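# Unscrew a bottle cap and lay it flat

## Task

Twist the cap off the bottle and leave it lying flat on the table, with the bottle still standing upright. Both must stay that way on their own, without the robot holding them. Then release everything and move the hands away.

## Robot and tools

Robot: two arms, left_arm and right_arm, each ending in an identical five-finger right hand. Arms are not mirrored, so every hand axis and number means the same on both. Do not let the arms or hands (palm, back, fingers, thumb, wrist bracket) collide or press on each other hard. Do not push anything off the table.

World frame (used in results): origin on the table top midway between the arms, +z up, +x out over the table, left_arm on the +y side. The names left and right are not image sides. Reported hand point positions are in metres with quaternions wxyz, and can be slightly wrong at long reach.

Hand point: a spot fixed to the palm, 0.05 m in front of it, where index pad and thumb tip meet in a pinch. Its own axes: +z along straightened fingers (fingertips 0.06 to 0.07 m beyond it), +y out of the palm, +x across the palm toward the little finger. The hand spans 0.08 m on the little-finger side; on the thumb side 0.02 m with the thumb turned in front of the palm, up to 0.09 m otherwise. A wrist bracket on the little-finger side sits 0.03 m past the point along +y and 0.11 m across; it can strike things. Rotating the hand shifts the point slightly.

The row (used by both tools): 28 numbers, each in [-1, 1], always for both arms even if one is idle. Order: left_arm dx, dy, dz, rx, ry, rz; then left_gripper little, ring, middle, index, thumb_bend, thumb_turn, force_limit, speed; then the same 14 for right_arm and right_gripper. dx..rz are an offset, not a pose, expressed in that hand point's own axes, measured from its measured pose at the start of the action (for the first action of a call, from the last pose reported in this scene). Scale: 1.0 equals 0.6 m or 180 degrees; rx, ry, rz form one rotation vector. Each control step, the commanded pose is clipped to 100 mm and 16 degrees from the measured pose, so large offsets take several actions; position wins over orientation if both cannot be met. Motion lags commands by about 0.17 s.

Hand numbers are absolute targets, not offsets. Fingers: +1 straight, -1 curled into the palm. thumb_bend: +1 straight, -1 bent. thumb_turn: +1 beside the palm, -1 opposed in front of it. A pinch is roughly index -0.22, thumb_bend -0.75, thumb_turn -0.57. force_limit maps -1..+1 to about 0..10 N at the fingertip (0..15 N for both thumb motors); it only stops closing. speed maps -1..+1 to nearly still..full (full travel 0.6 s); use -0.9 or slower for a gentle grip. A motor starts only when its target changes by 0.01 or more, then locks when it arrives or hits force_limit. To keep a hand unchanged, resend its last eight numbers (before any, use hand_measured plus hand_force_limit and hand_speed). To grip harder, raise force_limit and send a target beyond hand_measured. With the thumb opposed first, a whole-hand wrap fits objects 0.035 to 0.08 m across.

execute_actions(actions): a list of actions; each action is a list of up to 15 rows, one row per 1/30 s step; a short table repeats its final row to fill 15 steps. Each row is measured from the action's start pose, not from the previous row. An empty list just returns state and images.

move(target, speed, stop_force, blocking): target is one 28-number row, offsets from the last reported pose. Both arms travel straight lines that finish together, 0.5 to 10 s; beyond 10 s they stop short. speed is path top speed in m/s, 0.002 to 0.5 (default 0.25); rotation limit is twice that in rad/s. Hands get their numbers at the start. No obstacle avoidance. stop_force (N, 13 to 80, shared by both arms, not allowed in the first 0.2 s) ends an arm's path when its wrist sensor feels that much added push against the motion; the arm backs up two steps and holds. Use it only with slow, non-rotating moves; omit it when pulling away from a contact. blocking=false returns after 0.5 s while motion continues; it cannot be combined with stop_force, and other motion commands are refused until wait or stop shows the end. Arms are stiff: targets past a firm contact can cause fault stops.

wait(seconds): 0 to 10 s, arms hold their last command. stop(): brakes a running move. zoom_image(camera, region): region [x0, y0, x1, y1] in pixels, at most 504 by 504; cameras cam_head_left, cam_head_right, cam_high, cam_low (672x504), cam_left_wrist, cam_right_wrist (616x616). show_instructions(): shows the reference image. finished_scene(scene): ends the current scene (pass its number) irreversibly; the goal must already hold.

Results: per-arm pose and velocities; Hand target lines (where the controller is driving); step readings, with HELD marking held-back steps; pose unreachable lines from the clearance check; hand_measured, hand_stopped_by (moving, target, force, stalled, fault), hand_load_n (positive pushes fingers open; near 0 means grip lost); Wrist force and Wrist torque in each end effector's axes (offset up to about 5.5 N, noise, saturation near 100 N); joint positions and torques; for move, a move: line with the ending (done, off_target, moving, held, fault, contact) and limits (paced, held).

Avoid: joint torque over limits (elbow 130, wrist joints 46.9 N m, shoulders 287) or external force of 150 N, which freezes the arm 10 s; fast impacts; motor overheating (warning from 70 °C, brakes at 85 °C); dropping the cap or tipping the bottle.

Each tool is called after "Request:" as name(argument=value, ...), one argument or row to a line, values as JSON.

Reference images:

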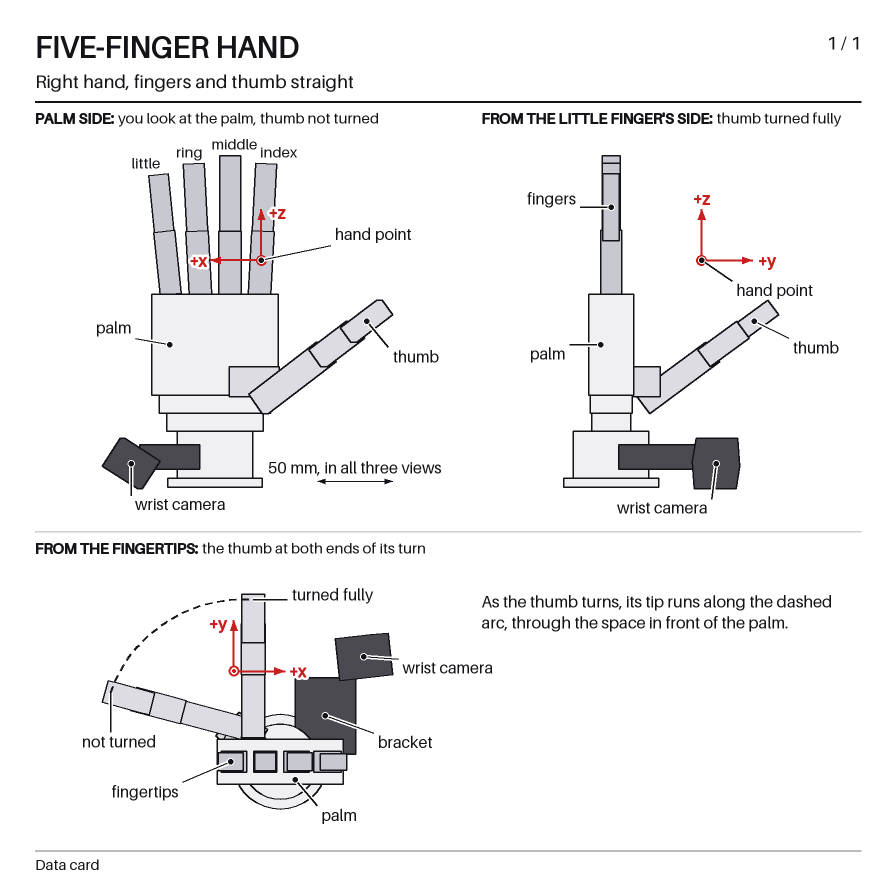

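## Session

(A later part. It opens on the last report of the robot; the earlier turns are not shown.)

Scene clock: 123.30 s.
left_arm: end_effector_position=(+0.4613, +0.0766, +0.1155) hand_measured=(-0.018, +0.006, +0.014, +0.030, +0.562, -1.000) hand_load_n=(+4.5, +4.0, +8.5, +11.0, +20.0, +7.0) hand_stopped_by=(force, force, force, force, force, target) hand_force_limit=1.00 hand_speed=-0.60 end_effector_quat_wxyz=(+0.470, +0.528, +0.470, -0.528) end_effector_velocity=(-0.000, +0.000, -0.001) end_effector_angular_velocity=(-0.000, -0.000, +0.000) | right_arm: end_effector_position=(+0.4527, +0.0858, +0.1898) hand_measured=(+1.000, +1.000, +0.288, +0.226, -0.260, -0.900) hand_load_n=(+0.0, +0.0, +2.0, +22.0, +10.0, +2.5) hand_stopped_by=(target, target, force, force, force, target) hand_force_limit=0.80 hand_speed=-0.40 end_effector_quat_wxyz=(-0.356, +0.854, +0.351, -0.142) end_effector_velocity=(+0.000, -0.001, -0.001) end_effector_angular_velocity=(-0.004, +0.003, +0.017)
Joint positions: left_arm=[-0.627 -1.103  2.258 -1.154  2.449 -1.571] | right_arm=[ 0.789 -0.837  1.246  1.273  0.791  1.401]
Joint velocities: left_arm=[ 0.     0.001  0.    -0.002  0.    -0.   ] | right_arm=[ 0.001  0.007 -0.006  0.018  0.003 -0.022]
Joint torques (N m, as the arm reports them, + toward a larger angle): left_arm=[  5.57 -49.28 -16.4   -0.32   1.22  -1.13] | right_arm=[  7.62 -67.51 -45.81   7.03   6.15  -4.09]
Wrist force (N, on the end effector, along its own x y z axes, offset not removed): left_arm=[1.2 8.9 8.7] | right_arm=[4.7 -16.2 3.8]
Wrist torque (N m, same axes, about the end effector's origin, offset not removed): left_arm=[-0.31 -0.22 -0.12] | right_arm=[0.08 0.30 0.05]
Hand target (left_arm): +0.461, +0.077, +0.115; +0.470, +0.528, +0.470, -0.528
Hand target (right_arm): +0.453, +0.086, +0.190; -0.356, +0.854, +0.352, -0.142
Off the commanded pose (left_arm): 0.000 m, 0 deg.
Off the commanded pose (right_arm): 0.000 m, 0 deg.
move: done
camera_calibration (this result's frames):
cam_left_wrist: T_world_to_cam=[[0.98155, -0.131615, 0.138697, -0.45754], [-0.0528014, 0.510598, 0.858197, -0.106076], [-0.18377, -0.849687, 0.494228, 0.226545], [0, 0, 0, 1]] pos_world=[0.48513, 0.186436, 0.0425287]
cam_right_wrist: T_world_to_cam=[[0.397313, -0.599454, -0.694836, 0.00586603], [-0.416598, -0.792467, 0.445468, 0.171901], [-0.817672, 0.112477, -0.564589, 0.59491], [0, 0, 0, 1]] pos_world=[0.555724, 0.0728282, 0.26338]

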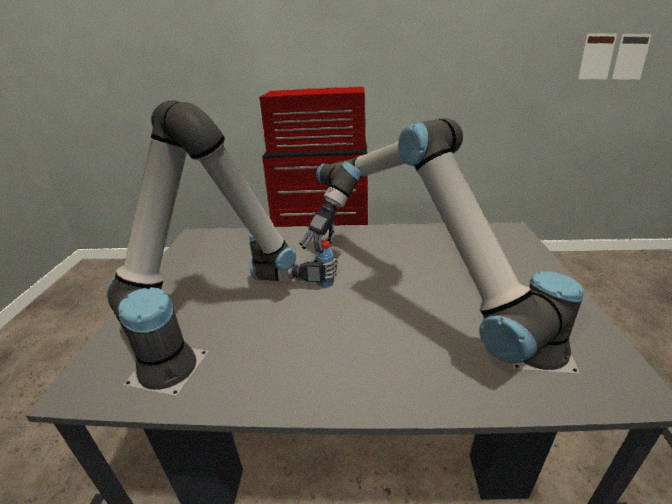

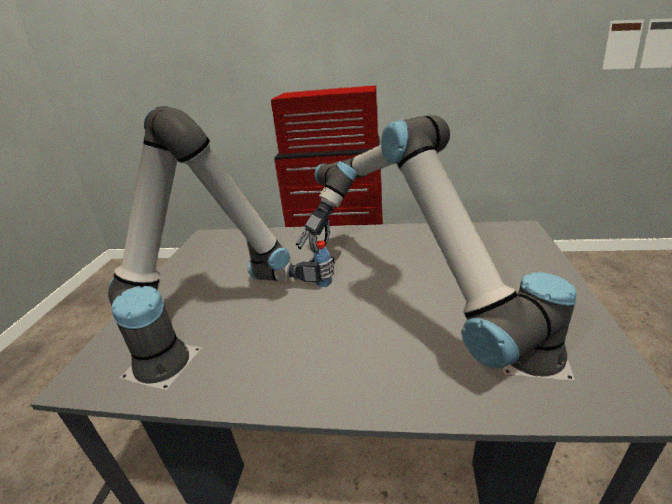

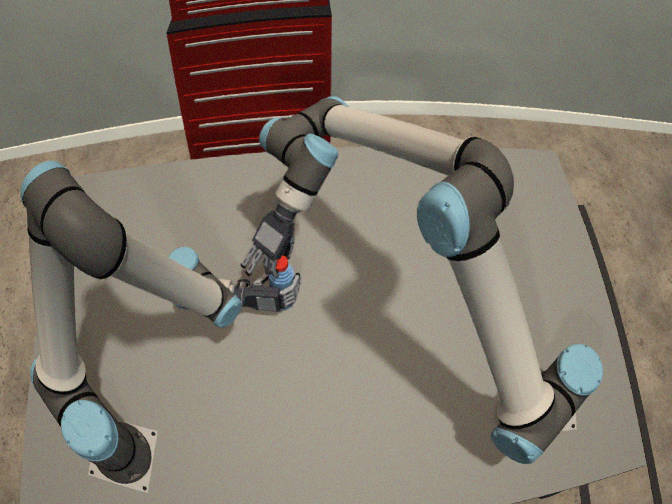

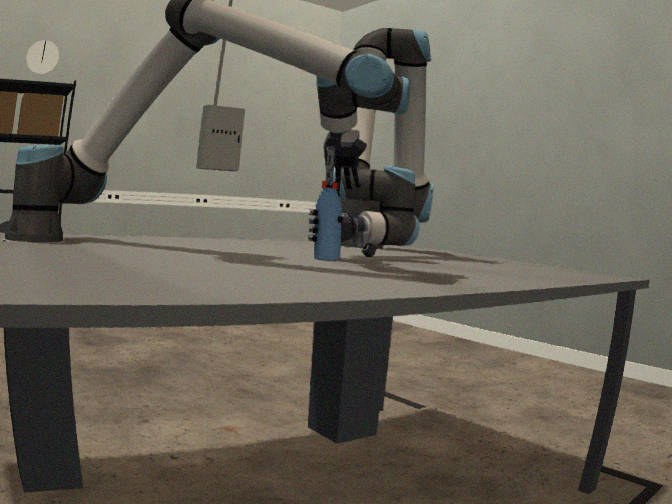

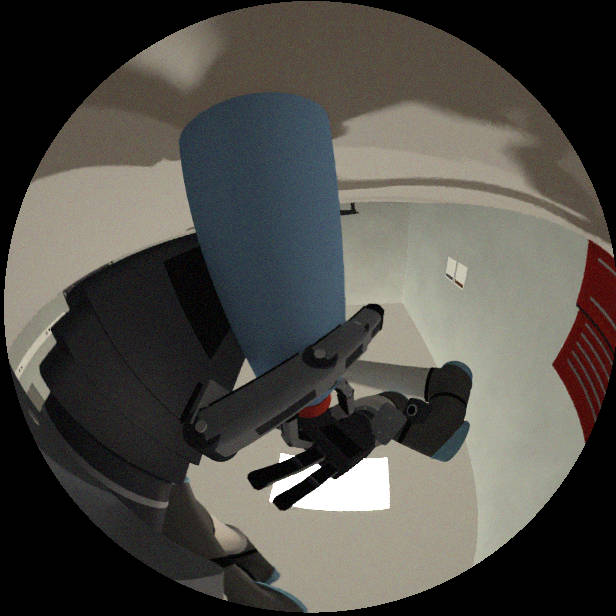

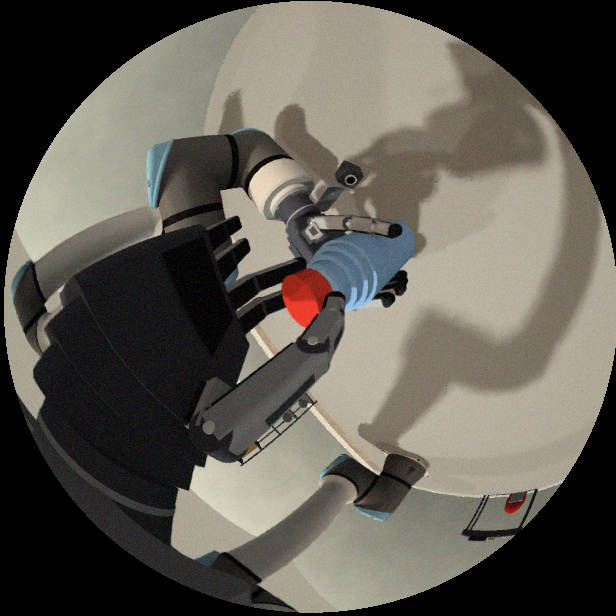

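Request:
move(
  target=[0,0,0,0,0,0,-1,-1,-1,-1,-1,-1,1,-0.6,0,0,0,0,0,0,1,1,0.6,0.6,0.7,-0.9,0.6,0.5],
)

Request:
move(
  target=[0,0,0,0,0,0,-1,-1,-1,-1,-1,-1,1,-0.6,0.012,-0.0275,0.0305,0,0.471,0.471,1,1,0.6,0.6,0.7,-0.9,0.6,0.5],
  speed=0.4,
)

Request:
move(
  target=[0,0,0,0,0,0,-1,-1,-1,-1,-1,-1,1,-0.6,0,0,0,0,0,0,1,1,-0.6,-0.6,-0.8,-0.9,0.8,-0.4],
)

Request:
move(
  target=[0,0,0,0,0,0,-1,-1,-1,-1,-1,-1,1,-0.6,0.015,0.0048,-0.0062,0,-0.157,-0.157,1,1,-0.6,-0.6,-0.8,-0.9,0.8,-0.4],
)

Request:
move(
  target=[0,0,0,0,0,0,-1,-1,-1,-1,-1,-1,1,-0.6,0.015,0.0048,-0.0062,0,-0.157,-0.157,1,1,-0.6,-0.6,-0.8,-0.9,0.8,-0.4],
)

Request:
move(
  target=[0,0,0,0,0,0,-1,-1,-1,-1,-1,-1,1,-0.6,0.015,0.0048,-0.0062,0,-0.157,-0.157,1,1,-0.6,-0.6,-0.8,-0.9,0.8,-0.4],
)

Request:
zoom_image(
  camera="cam_low",
  region=[250,110,430,245],
)

Scene clock: 124.73 s.
left_arm: end_effector_position=(+0.4613, +0.0766, +0.1155) hand_measured=(-0.018, +0.006, +0.014, +0.030, +0.562, -1.000) hand_load_n=(+4.5, +3.5, +7.5, +9.5, +20.0, +6.5) hand_stopped_by=(force, force, force, force, force, target) hand_force_limit=1.00 hand_speed=-0.60 end_effector_quat_wxyz=(+0.470, +0.528, +0.470, -0.528) end_effector_velocity=(+0.000, -0.000, +0.000) end_effector_angular_velocity=(+0.000, +0.000, -0.000) | right_arm: end_effector_position=(+0.4527, +0.0858, +0.1898) hand_measured=(+1.000, +1.000, +0.600, +0.600, +0.700, -0.900) hand_load_n=(+0.0, +0.0, +0.0, +0.0, +0.0, +0.0) hand_stopped_by=(target, target, target, target, target, target) hand_force_limit=0.60 hand_speed=0.50 end_effector_quat_wxyz=(-0.356, +0.854, +0.351, -0.142) end_effector_velocity=(+0.001, +0.000, +0.001) end_effector_angular_velocity=(+0.001, -0.002, -0.001)
Joint positions: left_arm=[-0.627 -1.103  2.258 -1.154  2.449 -1.571] | right_arm=[ 0.789 -0.837  1.246  1.273  0.791  1.401]
Joint velocities: left_arm=[-0.    -0.001 -0.     0.001 -0.     0.   ] | right_arm=[-0.001 -0.001 -0.001 -0.     0.     0.   ]
Joint torques (N m, as the arm reports them, + toward a larger angle): left_arm=[  6.64 -50.68 -16.51  -0.17   1.36  -0.95] | right_arm=[ -14.85 -102.04  -23.66    0.41   -4.94    3.5 ]
Wrist force (N, on the end effector, along its own x y z axes, offset not removed): left_arm=[-5.1 0.1 -2.9] | right_arm=[2.3 -6.5 3.8]
Wrist torque (N m, same axes, about the end effector's origin, offset not removed): left_arm=[0.05 0.06 -0.06] | right_arm=[-1.25 -0.43 0.00]
Hand target (left_arm): +0.461, +0.077, +0.115; +0.470, +0.528, +0.470, -0.528
Hand target (right_arm): +0.453, +0.086, +0.190; -0.356, +0.854, +0.351, -0.142
Off the commanded pose (left_arm): 0.000 m, 0 deg.
Off the commanded pose (right_arm): 0.000 m, 0 deg.
move: done
camera_calibration (this result's frames):
cam_left_wrist: T_world_to_cam=[[0.98155, -0.131615, 0.138697, -0.45754], [-0.0528012, 0.510598, 0.858197, -0.106076], [-0.18377, -0.849687, 0.494228, 0.226545], [0, 0, 0, 1]] pos_world=[0.48513, 0.186436, 0.0425286]
cam_right_wrist: T_world_to_cam=[[0.397374, -0.599424, -0.694828, 0.00586845], [-0.41653, -0.792501, 0.445471, 0.171876], [-0.817678, 0.112398, -0.564597, 0.594881], [0, 0, 0, 1]] pos_world=[0.555681, 0.0728662, 0.26338]

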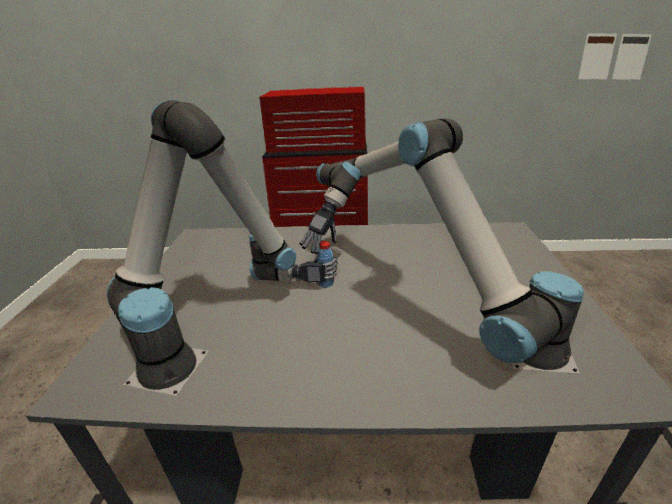

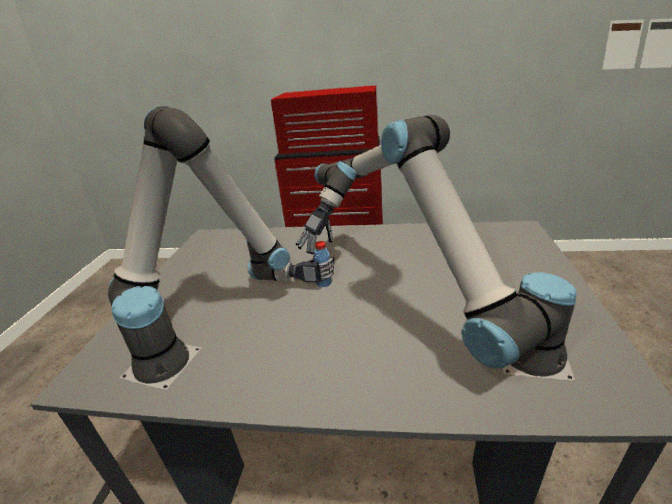

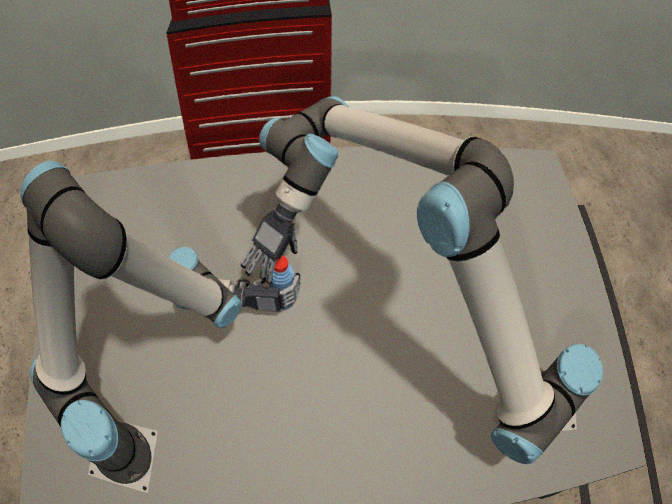

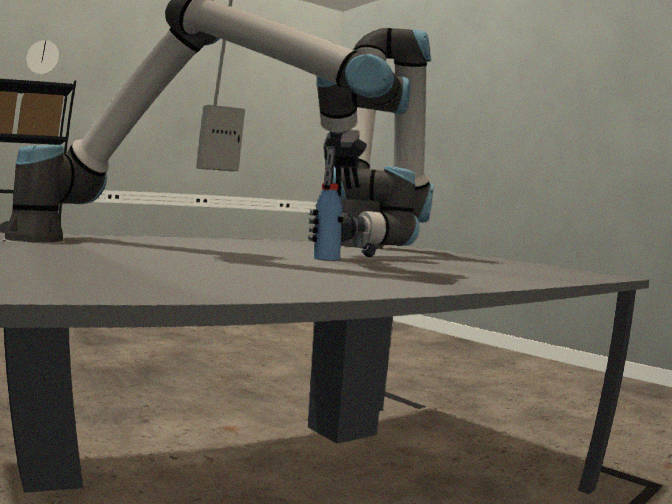

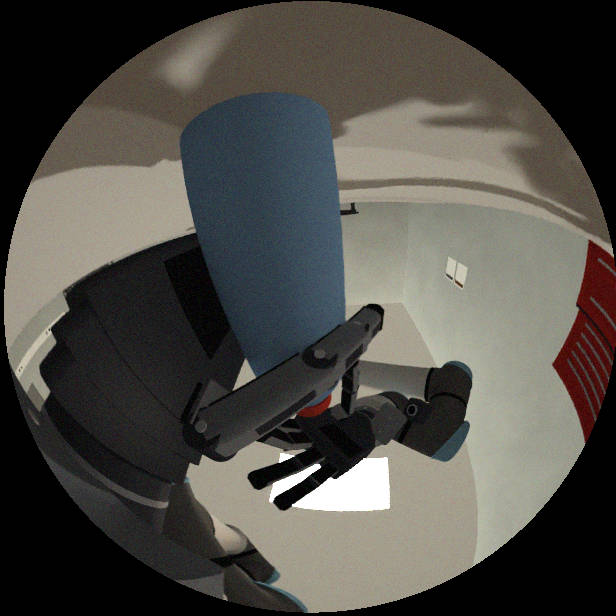

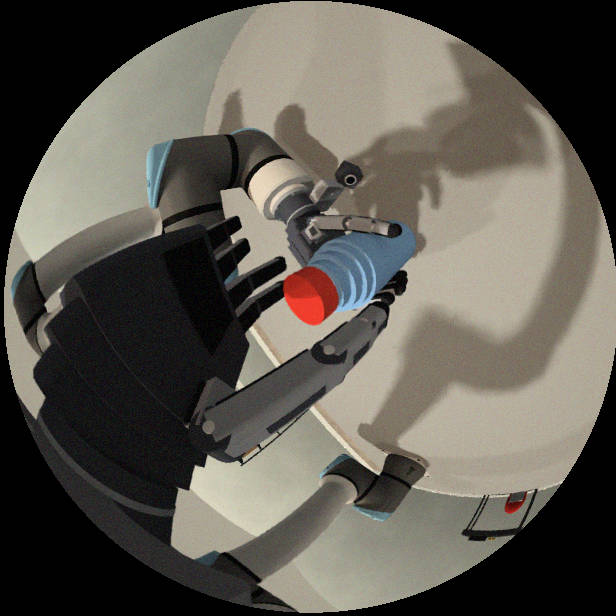

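Scene clock: 128.03 s.
left_arm: end_effector_position=(+0.4613, +0.0766, +0.1155) hand_measured=(-0.018, +0.006, +0.014, +0.030, +0.562, -1.000) hand_load_n=(+4.5, +3.5, +7.5, +9.5, +20.0, +6.5) hand_stopped_by=(force, force, force, force, force, target) hand_force_limit=1.00 hand_speed=-0.60 end_effector_quat_wxyz=(+0.470, +0.528, +0.470, -0.528) end_effector_velocity=(-0.000, -0.000, -0.001) end_effector_angular_velocity=(+0.000, +0.000, -0.000) | right_arm: end_effector_position=(+0.4405, +0.1085, +0.1885) hand_measured=(+1.000, +1.000, +0.600, +0.600, +0.700, -0.900) hand_load_n=(+0.0, +0.0, +0.0, +0.0, +0.0, +0.0) hand_stopped_by=(target, target, target, target, target, target) hand_force_limit=0.60 hand_speed=0.50 end_effector_quat_wxyz=(-0.307, +0.730, -0.564, +0.234) end_effector_velocity=(-0.000, +0.000, -0.000) end_effector_angular_velocity=(-0.004, +0.004, -0.017)
Joint positions: left_arm=[-0.627 -1.103  2.258 -1.154  2.449 -1.571] | right_arm=[ 1.081 -1.101  1.523  0.483  2.039  3.671]
Joint velocities: left_arm=[-0.     0.001  0.    -0.001 -0.     0.   ] | right_arm=[ 0.003  0.006 -0.008  0.015  0.012  0.018]
Joint torques (N m, as the arm reports them, + toward a larger angle): left_arm=[  5.28 -51.86 -16.97  -0.27   1.29  -1.01] | right_arm=[ 18.14 -60.16 -52.32   5.84   4.01   4.  ]
Wrist force (N, on the end effector, along its own x y z axes, offset not removed): left_arm=[-2.7 3.5 -3.6] | right_arm=[-2.0 -3.2 -0.3]
Wrist torque (N m, same axes, about the end effector's origin, offset not removed): left_arm=[0.56 -0.24 0.18] | right_arm=[-0.70 0.35 -0.14]
Hand target (left_arm): +0.461, +0.077, +0.115; +0.470, +0.528, +0.470, -0.528
Hand target (right_arm): +0.441, +0.109, +0.188; -0.307, +0.730, -0.565, +0.234
Off the commanded pose (left_arm): 0.000 m, 0 deg.
Off the commanded pose (right_arm): 0.000 m, 0 deg.
move: done
camera_calibration (this result's frames):
cam_left_wrist: T_world_to_cam=[[0.98155, -0.131615, 0.138697, -0.45754], [-0.0528011, 0.510598, 0.858197, -0.106076], [-0.18377, -0.849687, 0.494228, 0.226545], [0, 0, 0, 1]] pos_world=[0.48513, 0.186436, 0.0425286]
cam_right_wrist: T_world_to_cam=[[-0.715931, -0.0376648, -0.697154, 0.453345], [-0.482192, 0.74881, 0.454724, 0.0452991], [0.504909, 0.661713, -0.554258, -0.0625326], [0, 0, 0, 1]] pos_world=[0.37798, 0.0245333, 0.260794]

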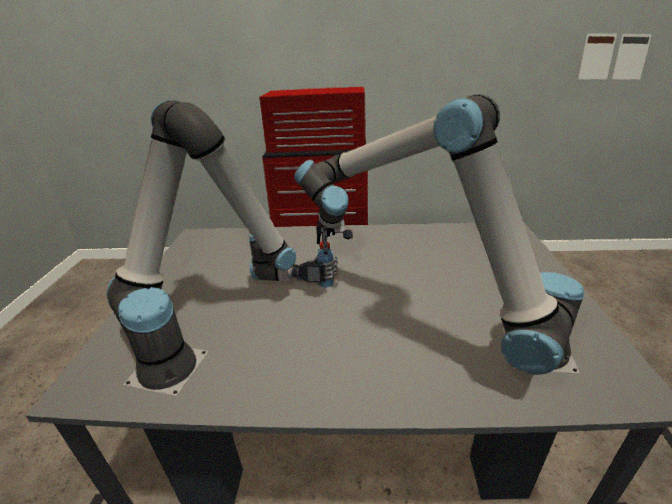

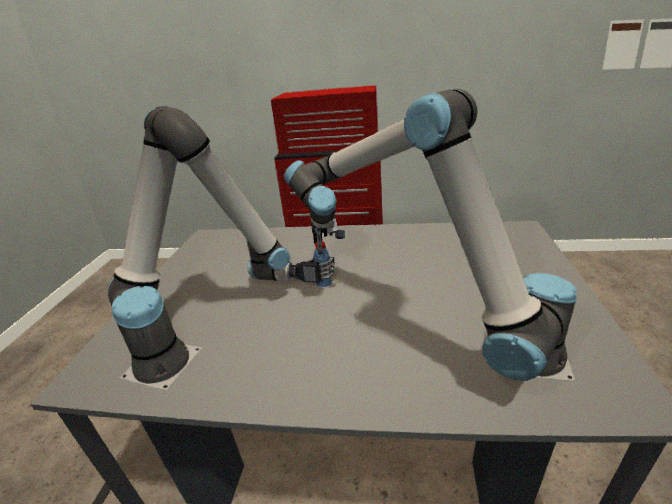

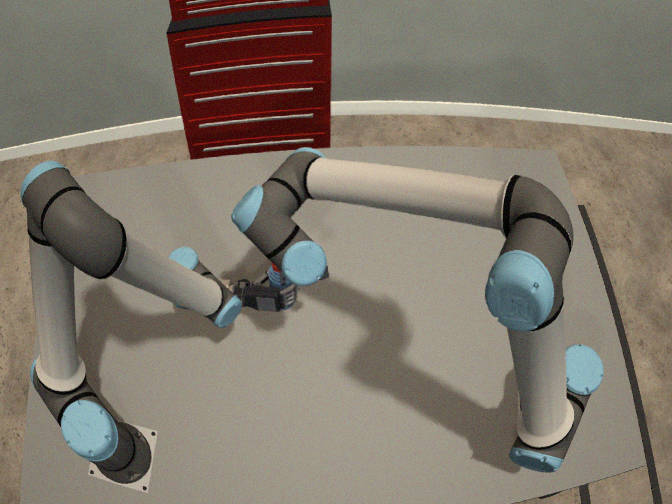

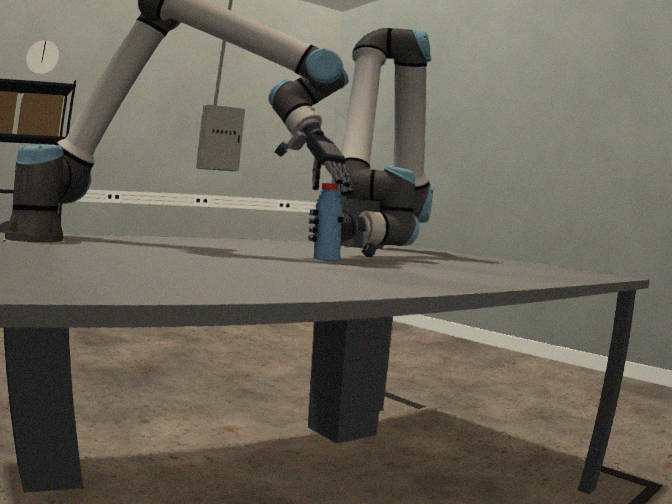

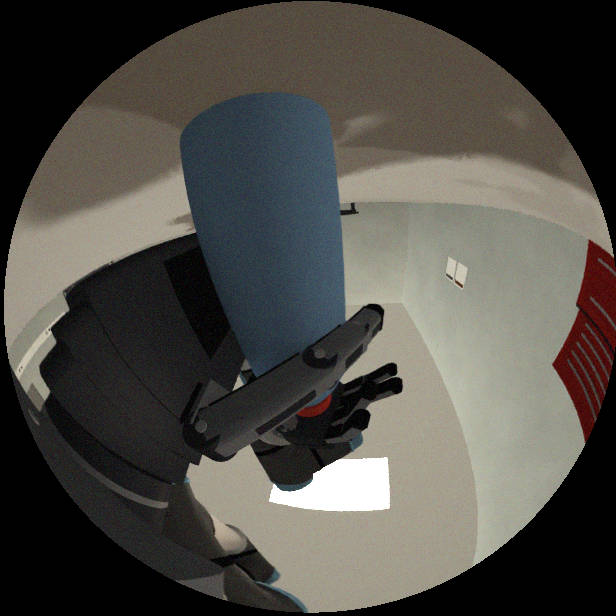

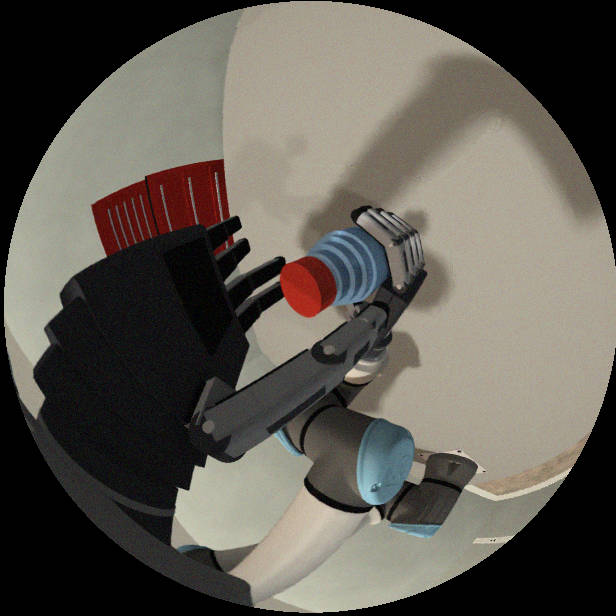

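Scene clock: 129.93 s.
left_arm: end_effector_position=(+0.4614, +0.0766, +0.1155) hand_measured=(-0.018, +0.006, +0.014, +0.030, +0.562, -1.000) hand_load_n=(+4.5, +4.0, +9.0, +11.5, +18.5, +8.0) hand_stopped_by=(force, force, force, force, force, target) hand_force_limit=1.00 hand_speed=-0.60 end_effector_quat_wxyz=(+0.470, +0.528, +0.470, -0.528) end_effector_velocity=(+0.000, +0.000, -0.001) end_effector_angular_velocity=(+0.001, +0.001, +0.001) | right_arm: end_effector_position=(+0.4405, +0.1085, +0.1885) hand_measured=(+1.000, +1.000, +0.288, +0.190, -0.284, -0.900) hand_load_n=(+0.0, +0.0, +12.0, +15.0, +13.5, +1.5) hand_stopped_by=(target, target, force, force, force, target) hand_force_limit=0.80 hand_speed=-0.40 end_effector_quat_wxyz=(-0.307, +0.730, -0.564, +0.234) end_effector_velocity=(+0.000, +0.000, -0.001) end_effector_angular_velocity=(+0.000, -0.000, -0.000)
Joint positions: left_arm=[-0.627 -1.103  2.258 -1.154  2.449 -1.571] | right_arm=[ 1.081 -1.101  1.523  0.483  2.039  3.671]
Joint velocities: left_arm=[ 0.     0.001 -0.     0.    -0.001 -0.   ] | right_arm=[-0.     0.001  0.    -0.001 -0.    -0.   ]
Joint torques (N m, as the arm reports them, + toward a larger angle): left_arm=[  6.5  -50.65 -16.25  -0.07  -3.12  -0.91] | right_arm=[ -3.48 -73.38 -15.21   9.04  -4.07  -4.31]
Wrist force (N, on the end effector, along its own x y z axes, offset not removed): left_arm=[-6.1 -12.3 5.7] | right_arm=[0.2 -16.8 7.8]
Wrist torque (N m, same axes, about the end effector's origin, offset not removed): left_arm=[-0.60 0.10 0.06] | right_arm=[0.46 -0.44 0.16]
Hand target (left_arm): +0.461, +0.077, +0.115; +0.470, +0.528, +0.470, -0.528
Hand target (right_arm): +0.441, +0.109, +0.188; -0.307, +0.730, -0.564, +0.234
Off the commanded pose (left_arm): 0.000 m, 0 deg.
Off the commanded pose (right_arm): 0.000 m, 0 deg.
move: done
camera_calibration (this result's frames):
cam_left_wrist: T_world_to_cam=[[0.981569, -0.131471, 0.138697, -0.457599], [-0.0528764, 0.51059, 0.858197, -0.106041], [-0.183645, -0.849714, 0.494228, 0.226501], [0, 0, 0, 1]] pos_world=[0.485154, 0.186443, 0.0425285]
cam_right_wrist: T_world_to_cam=[[-0.715993, -0.0377284, -0.697087, 0.453319], [-0.482176, 0.74882, 0.454725, 0.0453075], [0.504837, 0.661699, -0.554342, -0.0624639], [0, 0, 0, 1]] pos_world=[0.377953, 0.0245081, 0.260774]

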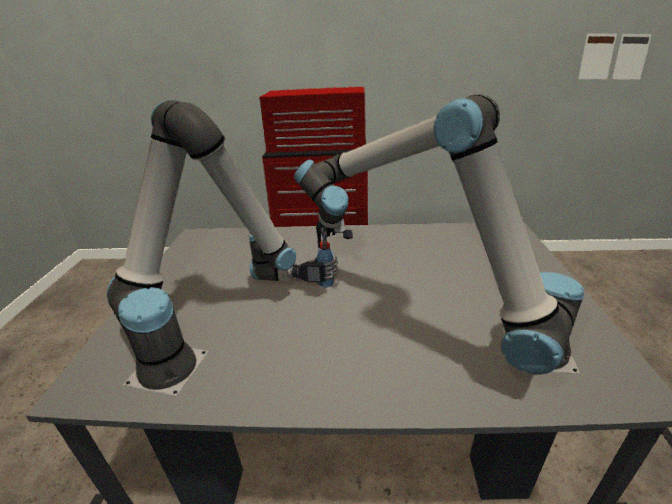

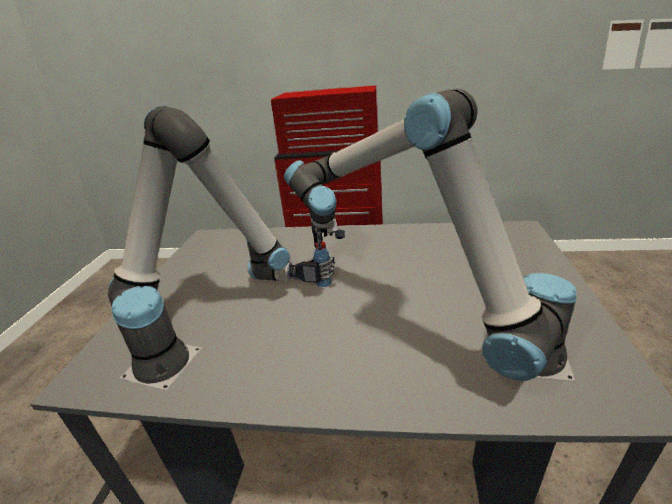

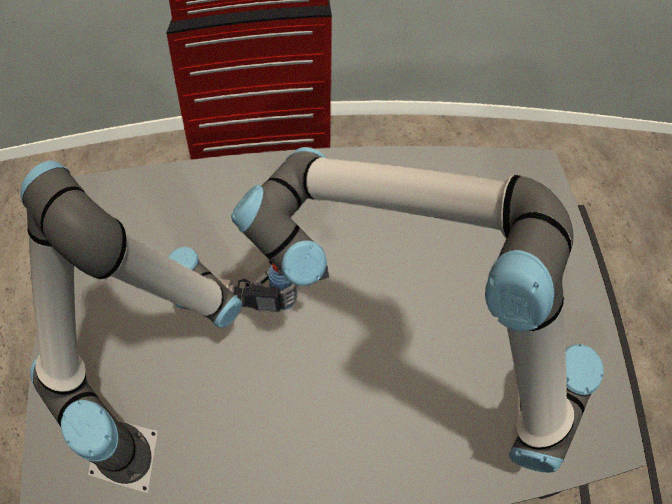

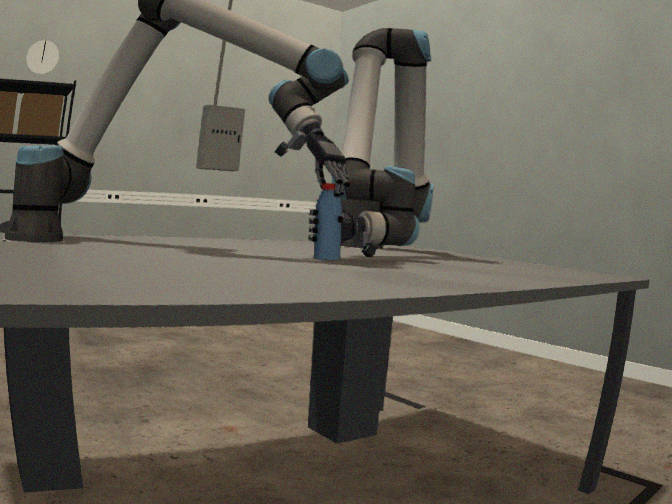

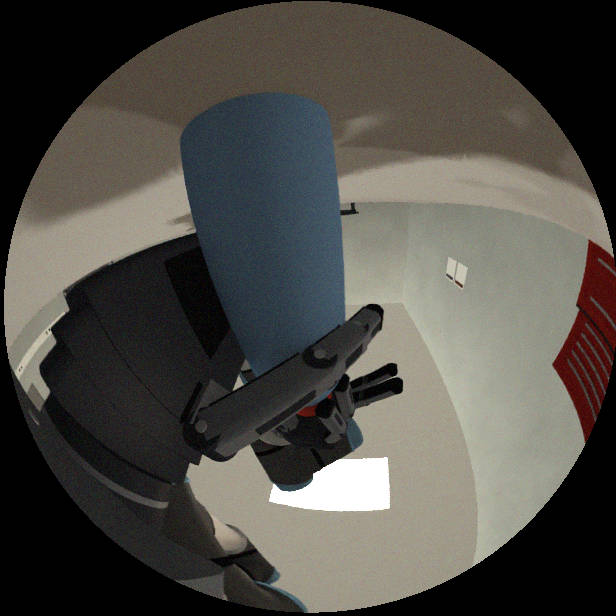

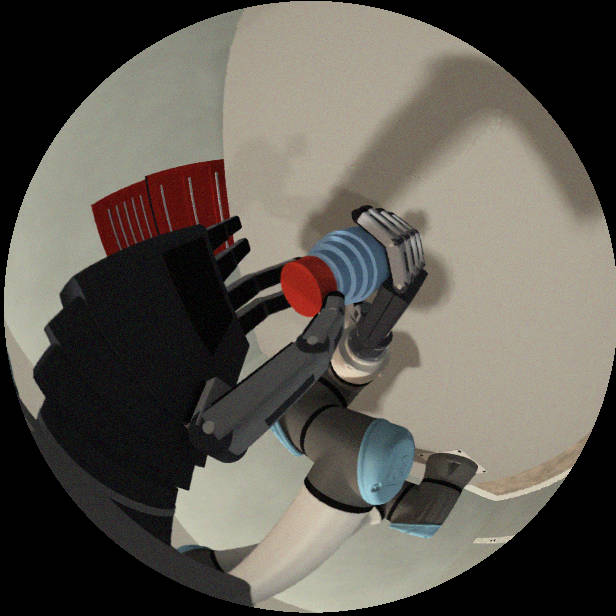

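Scene clock: 131.87 s.
left_arm: end_effector_position=(+0.4614, +0.0766, +0.1155) hand_measured=(-0.018, +0.006, +0.014, +0.030, +0.562, -1.000) hand_load_n=(+5.0, +3.5, +6.5, +8.5, +21.5, +5.5) hand_stopped_by=(force, force, force, force, force, target) hand_force_limit=1.00 hand_speed=-0.60 end_effector_quat_wxyz=(+0.470, +0.528, +0.470, -0.528) end_effector_velocity=(-0.000, -0.000, -0.000) end_effector_angular_velocity=(-0.000, -0.000, -0.000) | right_arm: end_effector_position=(+0.4383, +0.0985, +0.1890) hand_measured=(+1.000, +1.000, +0.288, +0.190, -0.280, -0.900) hand_load_n=(+0.0, +0.0, +4.0, +17.0, +18.5, +7.0) hand_stopped_by=(target, target, force, force, force, target) hand_force_limit=0.80 hand_speed=-0.40 end_effector_quat_wxyz=(-0.368, +0.879, -0.280, +0.118) end_effector_velocity=(-0.000, -0.000, +0.000) end_effector_angular_velocity=(-0.001, +0.002, +0.017)
Joint positions: left_arm=[-0.627 -1.103  2.258 -1.154  2.449 -1.571] | right_arm=[ 0.925 -1.186  1.627  0.342  1.457  3.029]
Joint velocities: left_arm=[-0.     0.001  0.    -0.001  0.     0.   ] | right_arm=[-0.004  0.002 -0.002  0.005 -0.016 -0.015]
Joint torques (N m, as the arm reports them, + toward a larger angle): left_arm=[  5.83 -52.54 -16.58  -0.36   2.66  -0.73] | right_arm=[-19.4  -46.68 -45.3    5.55  -2.23  -4.93]
Wrist force (N, on the end effector, along its own x y z axes, offset not removed): left_arm=[-5.9 3.9 -1.9] | right_arm=[-5.2 -13.0 -4.8]
Wrist torque (N m, same axes, about the end effector's origin, offset not removed): left_arm=[-0.45 0.09 -0.70] | right_arm=[-0.37 0.18 -0.02]
Hand target (left_arm): +0.461, +0.077, +0.115; +0.470, +0.528, +0.470, -0.528
Hand target (right_arm): +0.438, +0.099, +0.189; -0.368, +0.879, -0.279, +0.117
Off the commanded pose (left_arm): 0.000 m, 0 deg.
Off the commanded pose (right_arm): 0.000 m, 0 deg.
move: done
camera_calibration (this result's frames):
cam_left_wrist: T_world_to_cam=[[0.981576, -0.131422, 0.138697, -0.457618], [-0.0529016, 0.510587, 0.858197, -0.106029], [-0.183603, -0.849723, 0.494227, 0.226486], [0, 0, 0, 1]] pos_world=[0.485162, 0.186446, 0.0425284]
cam_right_wrist: T_world_to_cam=[[-0.5218, -0.48898, -0.699016, 0.411448], [-0.852418, 0.266883, 0.449619, 0.262155], [-0.0332988, 0.830465, -0.556075, 0.165097], [0, 0, 0, 1]] pos_world=[0.443657, -0.00588239, 0.261545]

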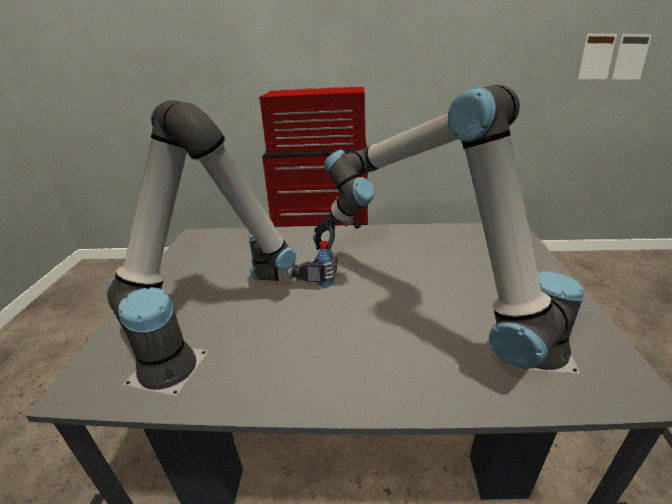

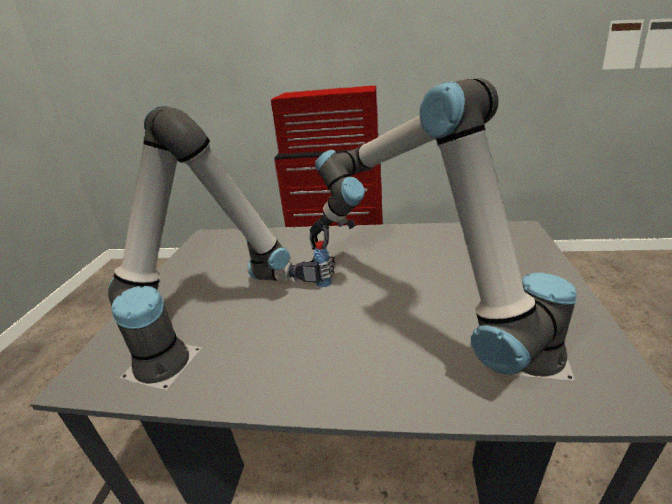

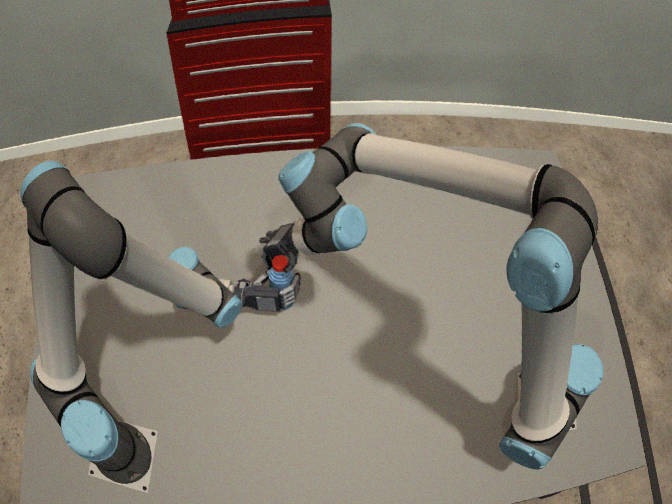

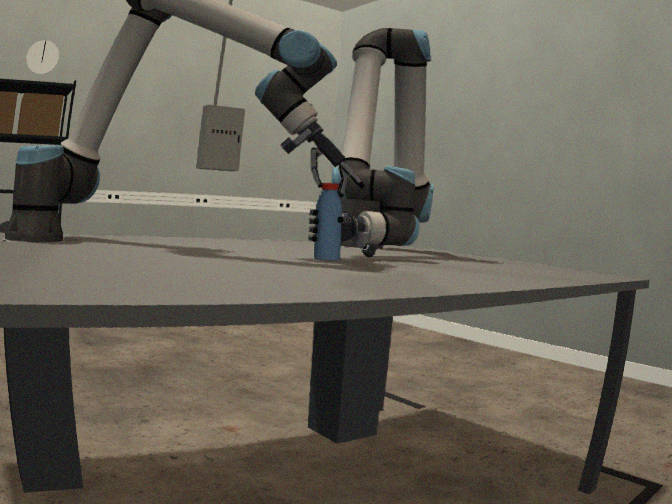

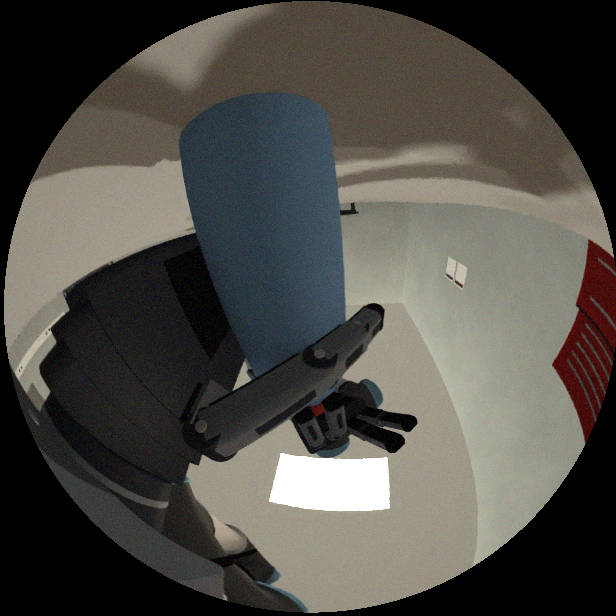

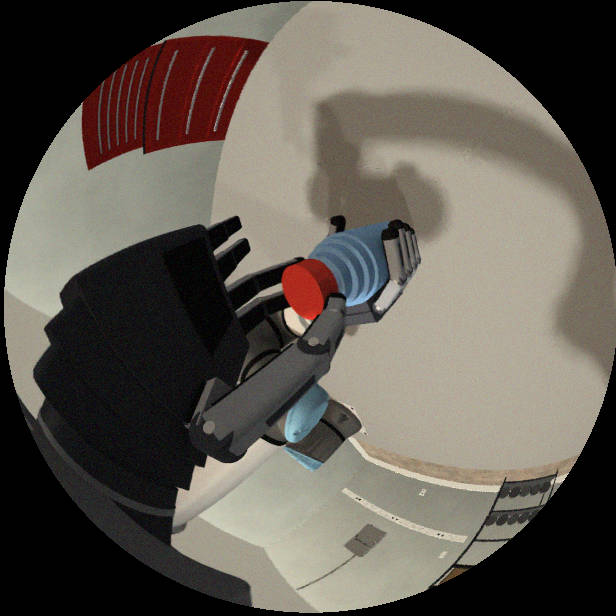

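Scene clock: 133.83 s.
left_arm: end_effector_position=(+0.4614, +0.0766, +0.1155) hand_measured=(-0.018, +0.006, +0.014, +0.030, +0.562, -1.000) hand_load_n=(+6.5, +4.5, +6.5, +7.5, +21.5, +3.5) hand_stopped_by=(force, force, force, force, force, target) hand_force_limit=1.00 hand_speed=-0.60 end_effector_quat_wxyz=(+0.470, +0.528, +0.470, -0.528) end_effector_velocity=(-0.000, -0.000, -0.000) end_effector_angular_velocity=(-0.000, +0.000, -0.000) | right_arm: end_effector_position=(+0.4429, +0.0895, +0.1897) hand_measured=(+1.000, +1.000, +0.288, +0.194, -0.280, -0.900) hand_load_n=(+0.0, +0.0, +1.0, +22.0, +20.0, +5.5) hand_stopped_by=(target, target, force, force, force, target) hand_force_limit=0.80 hand_speed=-0.40 end_effector_quat_wxyz=(-0.386, +0.922, +0.037, -0.012) end_effector_velocity=(-0.001, -0.001, -0.001) end_effector_angular_velocity=(-0.004, +0.002, +0.015)
Joint positions: left_arm=[-0.627 -1.103  2.258 -1.154  2.449 -1.571] | right_arm=[ 0.805 -1.069  1.499  0.621  0.943  2.336]
Joint velocities: left_arm=[-0.     0.001  0.    -0.001  0.    -0.   ] | right_arm=[-0.001  0.005 -0.004  0.013 -0.006 -0.018]
Joint torques (N m, as the arm reports them, + toward a larger angle): left_arm=[  4.51 -49.68 -16.72  -0.17   2.88  -1.06] | right_arm=[-21.05 -54.53 -46.54   5.42  -1.87  -4.99]
Wrist force (N, on the end effector, along its own x y z axes, offset not removed): left_arm=[-6.1 4.1 -3.6] | right_arm=[-6.1 -1.1 -7.1]
Wrist torque (N m, same axes, about the end effector's origin, offset not removed): left_arm=[-0.08 -0.25 -0.64] | right_arm=[1.41 0.61 -0.03]
Hand target (left_arm): +0.461, +0.077, +0.115; +0.470, +0.528, +0.470, -0.528
Hand target (right_arm): +0.443, +0.089, +0.190; -0.385, +0.922, +0.038, -0.013
Off the commanded pose (left_arm): 0.000 m, 0 deg.
Off the commanded pose (right_arm): 0.000 m, 0 deg.
move: done
camera_calibration (this result's frames):
cam_left_wrist: T_world_to_cam=[[0.981576, -0.131418, 0.138697, -0.457621], [-0.0529037, 0.510587, 0.858197, -0.106029], [-0.1836, -0.849724, 0.494227, 0.226486], [0, 0, 0, 1]] pos_world=[0.485163, 0.186448, 0.0425285]
cam_right_wrist: T_world_to_cam=[[-0.0833299, -0.710774, -0.698468, 0.235469], [-0.827866, -0.340774, 0.445545, 0.312503], [-0.554701, 0.615365, -0.560029, 0.424062], [0, 0, 0, 1]] pos_world=[0.51356, 0.0129051, 0.26272]

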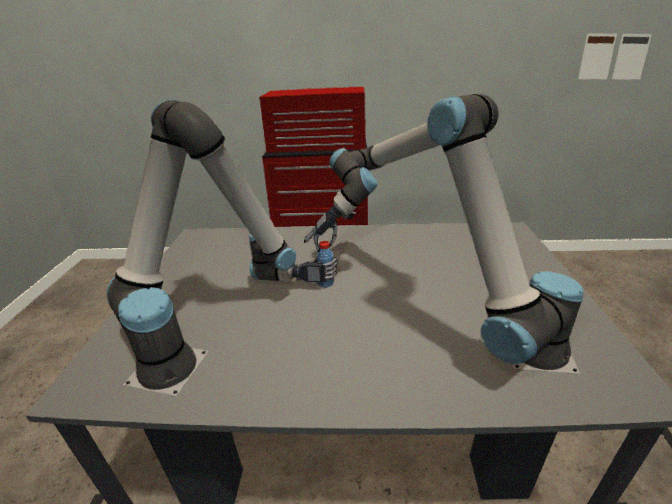

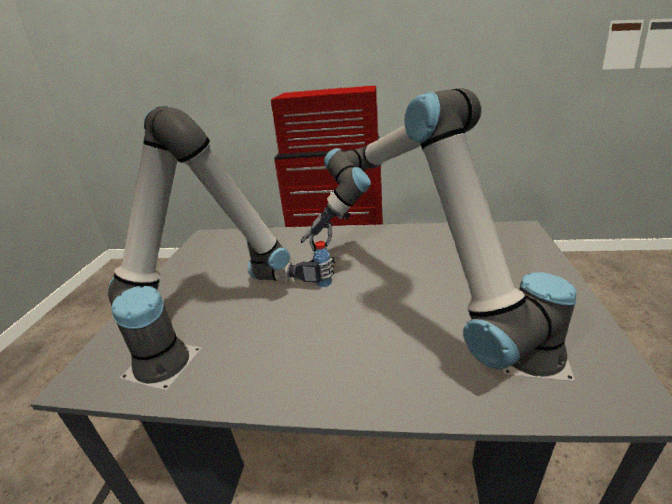

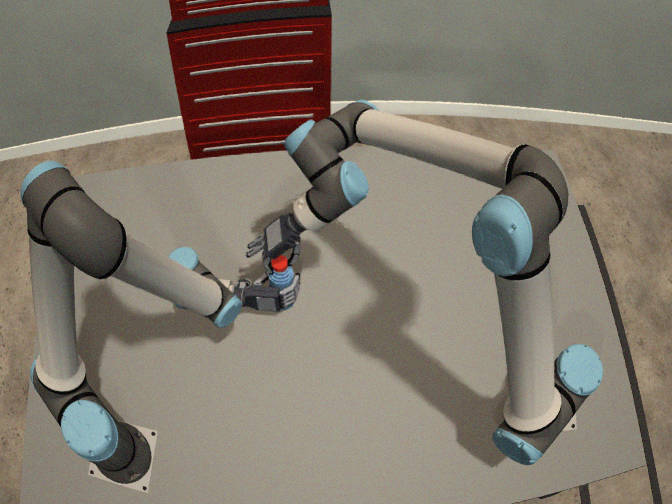

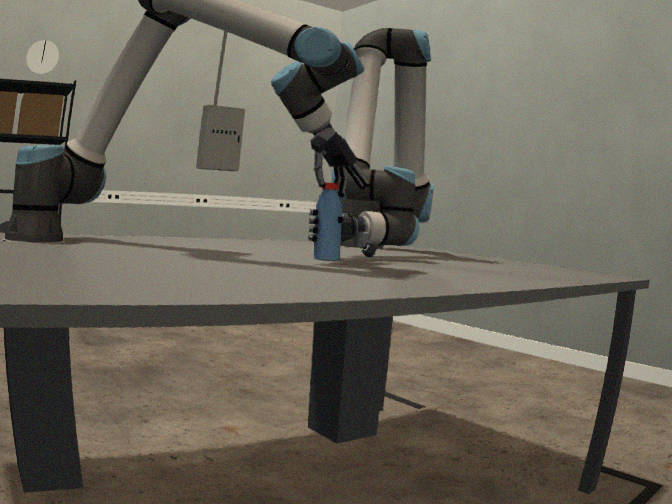

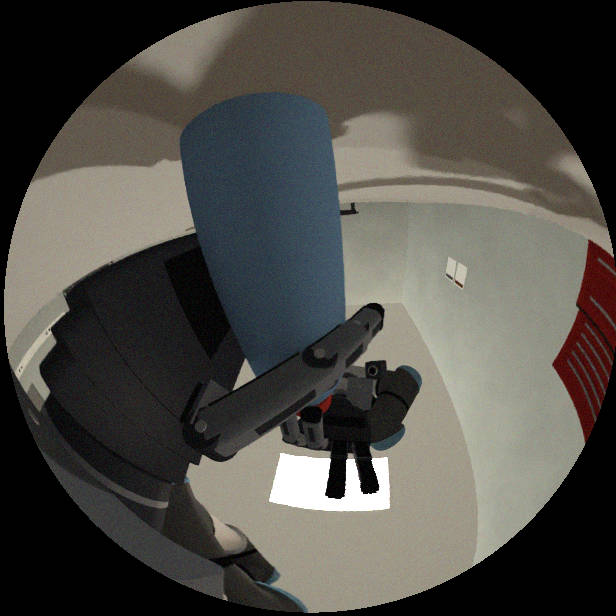

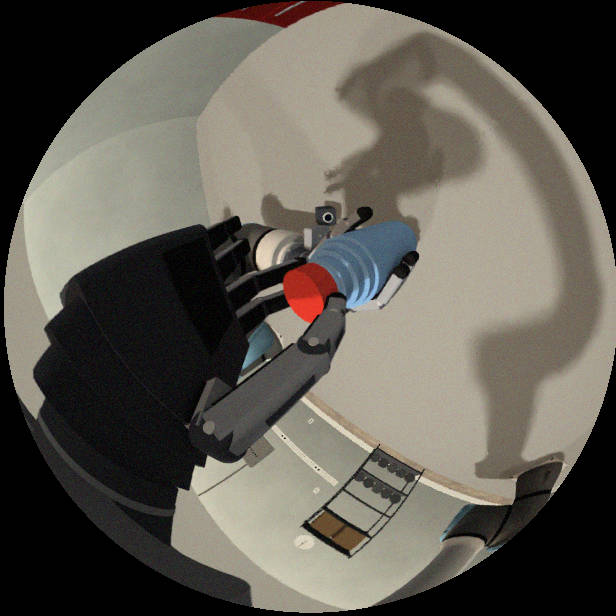

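Scene clock: 135.80 s.
left_arm: end_effector_position=(+0.4614, +0.0766, +0.1155) hand_measured=(-0.018, +0.006, +0.014, +0.030, +0.562, -1.000) hand_load_n=(+5.0, +4.5, +8.0, +10.0, +20.0, +6.0) hand_stopped_by=(force, force, force, force, force, target) hand_force_limit=1.00 hand_speed=-0.60 end_effector_quat_wxyz=(+0.470, +0.528, +0.470, -0.528) end_effector_velocity=(-0.000, +0.001, -0.002) end_effector_angular_velocity=(+0.003, +0.002, +0.000) | right_arm: end_effector_position=(+0.4522, +0.0856, +0.1904) hand_measured=(+1.000, +1.000, +0.288, +0.224, -0.280, -0.900) hand_load_n=(+0.0, +0.0, +1.0, +22.0, +12.0, +3.0) hand_stopped_by=(target, target, force, force, force, target) hand_force_limit=0.80 hand_speed=-0.40 end_effector_quat_wxyz=(-0.357, +0.855, +0.350, -0.141) end_effector_velocity=(+0.000, -0.000, +0.000) end_effector_angular_velocity=(-0.003, +0.002, +0.017)
Joint positions: left_arm=[-0.627 -1.103  2.258 -1.154  2.449 -1.571] | right_arm=[ 0.789 -0.84   1.249  1.268  0.79   1.407]
Joint velocities: left_arm=[ 0.     0.002  0.001  0.    -0.    -0.   ] | right_arm=[ 0.001  0.006 -0.007  0.02   0.003 -0.022]
Joint torques (N m, as the arm reports them, + toward a larger angle): left_arm=[  3.95 -50.67 -16.94  -0.4    1.39  -0.82] | right_arm=[  9.74 -68.26 -48.15   6.81   5.5   -4.29]
Wrist force (N, on the end effector, along its own x y z axes, offset not removed): left_arm=[-1.7 7.0 4.5] | right_arm=[4.4 -13.0 2.7]
Wrist torque (N m, same axes, about the end effector's origin, offset not removed): left_arm=[-0.17 -0.12 -0.16] | right_arm=[0.01 -0.14 0.21]
Hand target (left_arm): +0.461, +0.077, +0.115; +0.470, +0.528, +0.470, -0.528
Hand target (right_arm): +0.452, +0.086, +0.190; -0.356, +0.855, +0.351, -0.141
Off the commanded pose (left_arm): 0.000 m, 0 deg.
Off the commanded pose (right_arm): 0.000 m, 0 deg.
move: done
camera_calibration (this result's frames):
cam_left_wrist: T_world_to_cam=[[0.981574, -0.131433, 0.138697, -0.457614], [-0.0528957, 0.510587, 0.858197, -0.106033], [-0.183613, -0.849721, 0.494227, 0.226491], [0, 0, 0, 1]] pos_world=[0.485161, 0.186447, 0.0425284]
cam_right_wrist: T_world_to_cam=[[0.395561, -0.600234, -0.695162, 0.00726939], [-0.420039, -0.791329, 0.444259, 0.17294], [-0.816761, 0.116264, -0.56514, 0.59422], [0, 0, 0, 1]] pos_world=[0.555101, 0.072129, 0.264041]

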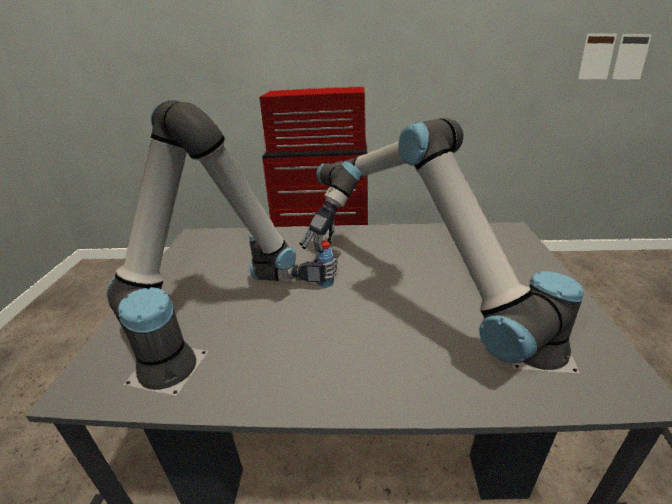

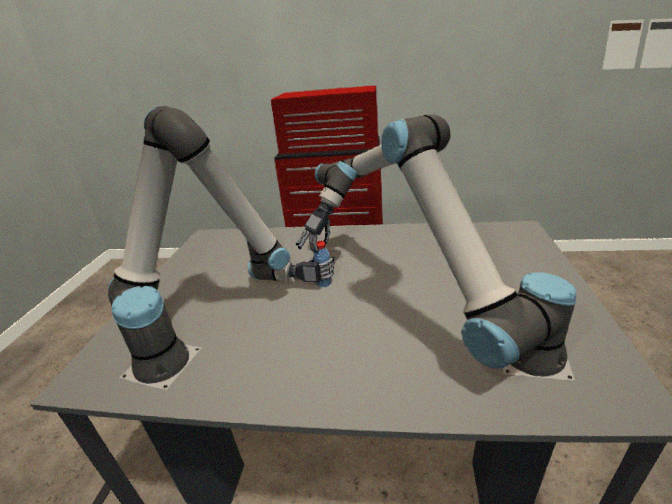

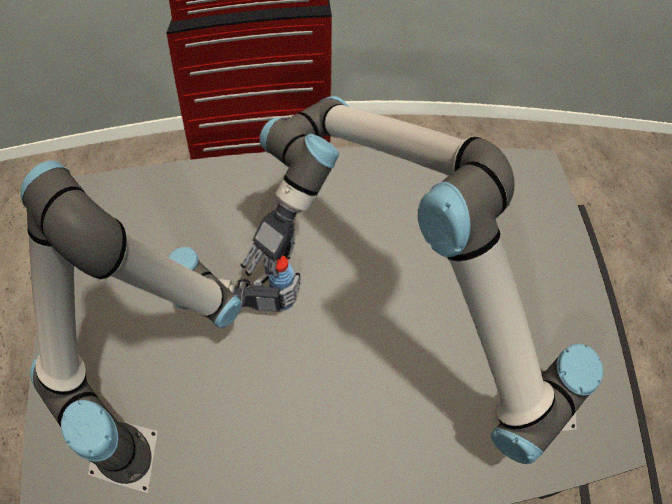

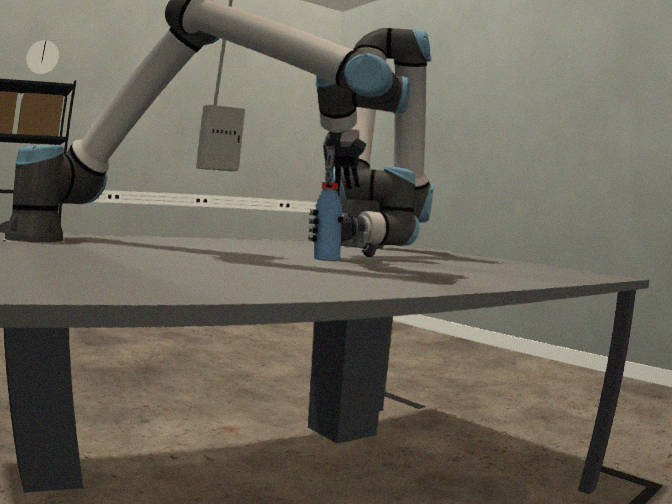

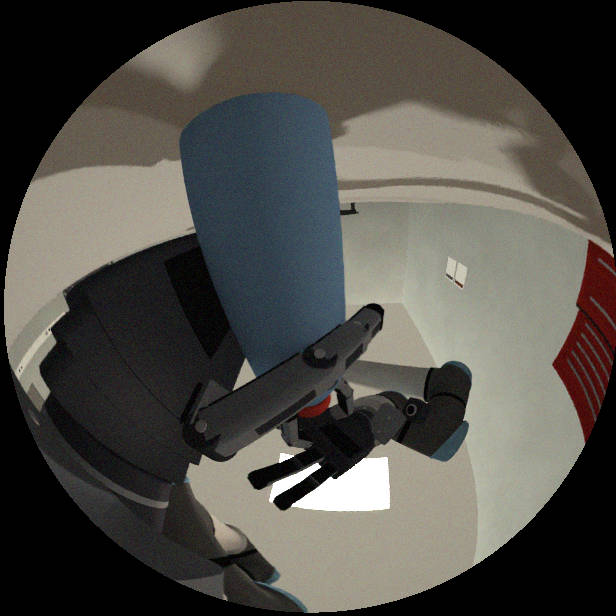

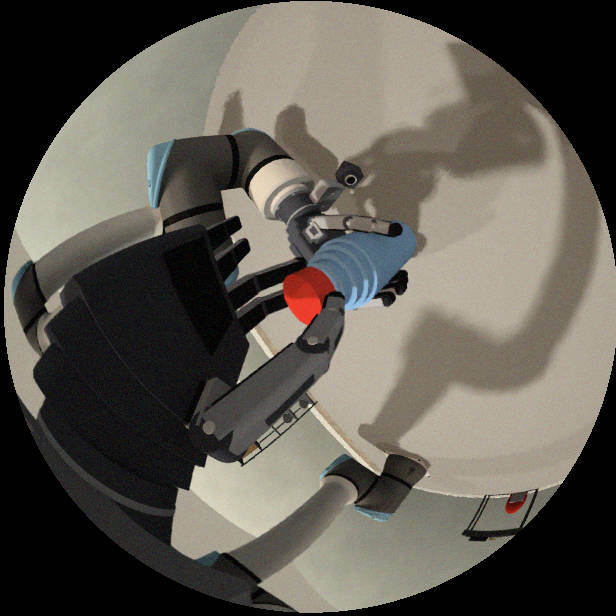

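Region (250, 110, 430, 245) of cam_low's 672x504 image, scaled by 2.800, with more detail than that image has; it fills the top 378 rows of this view, and the rest is white.

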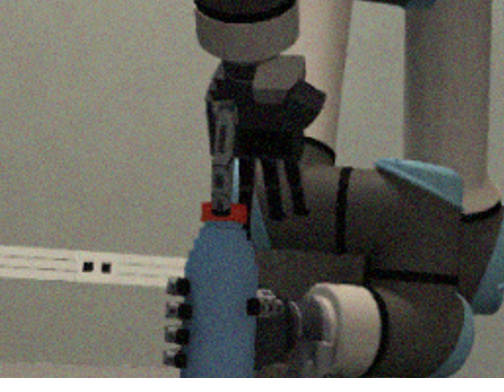

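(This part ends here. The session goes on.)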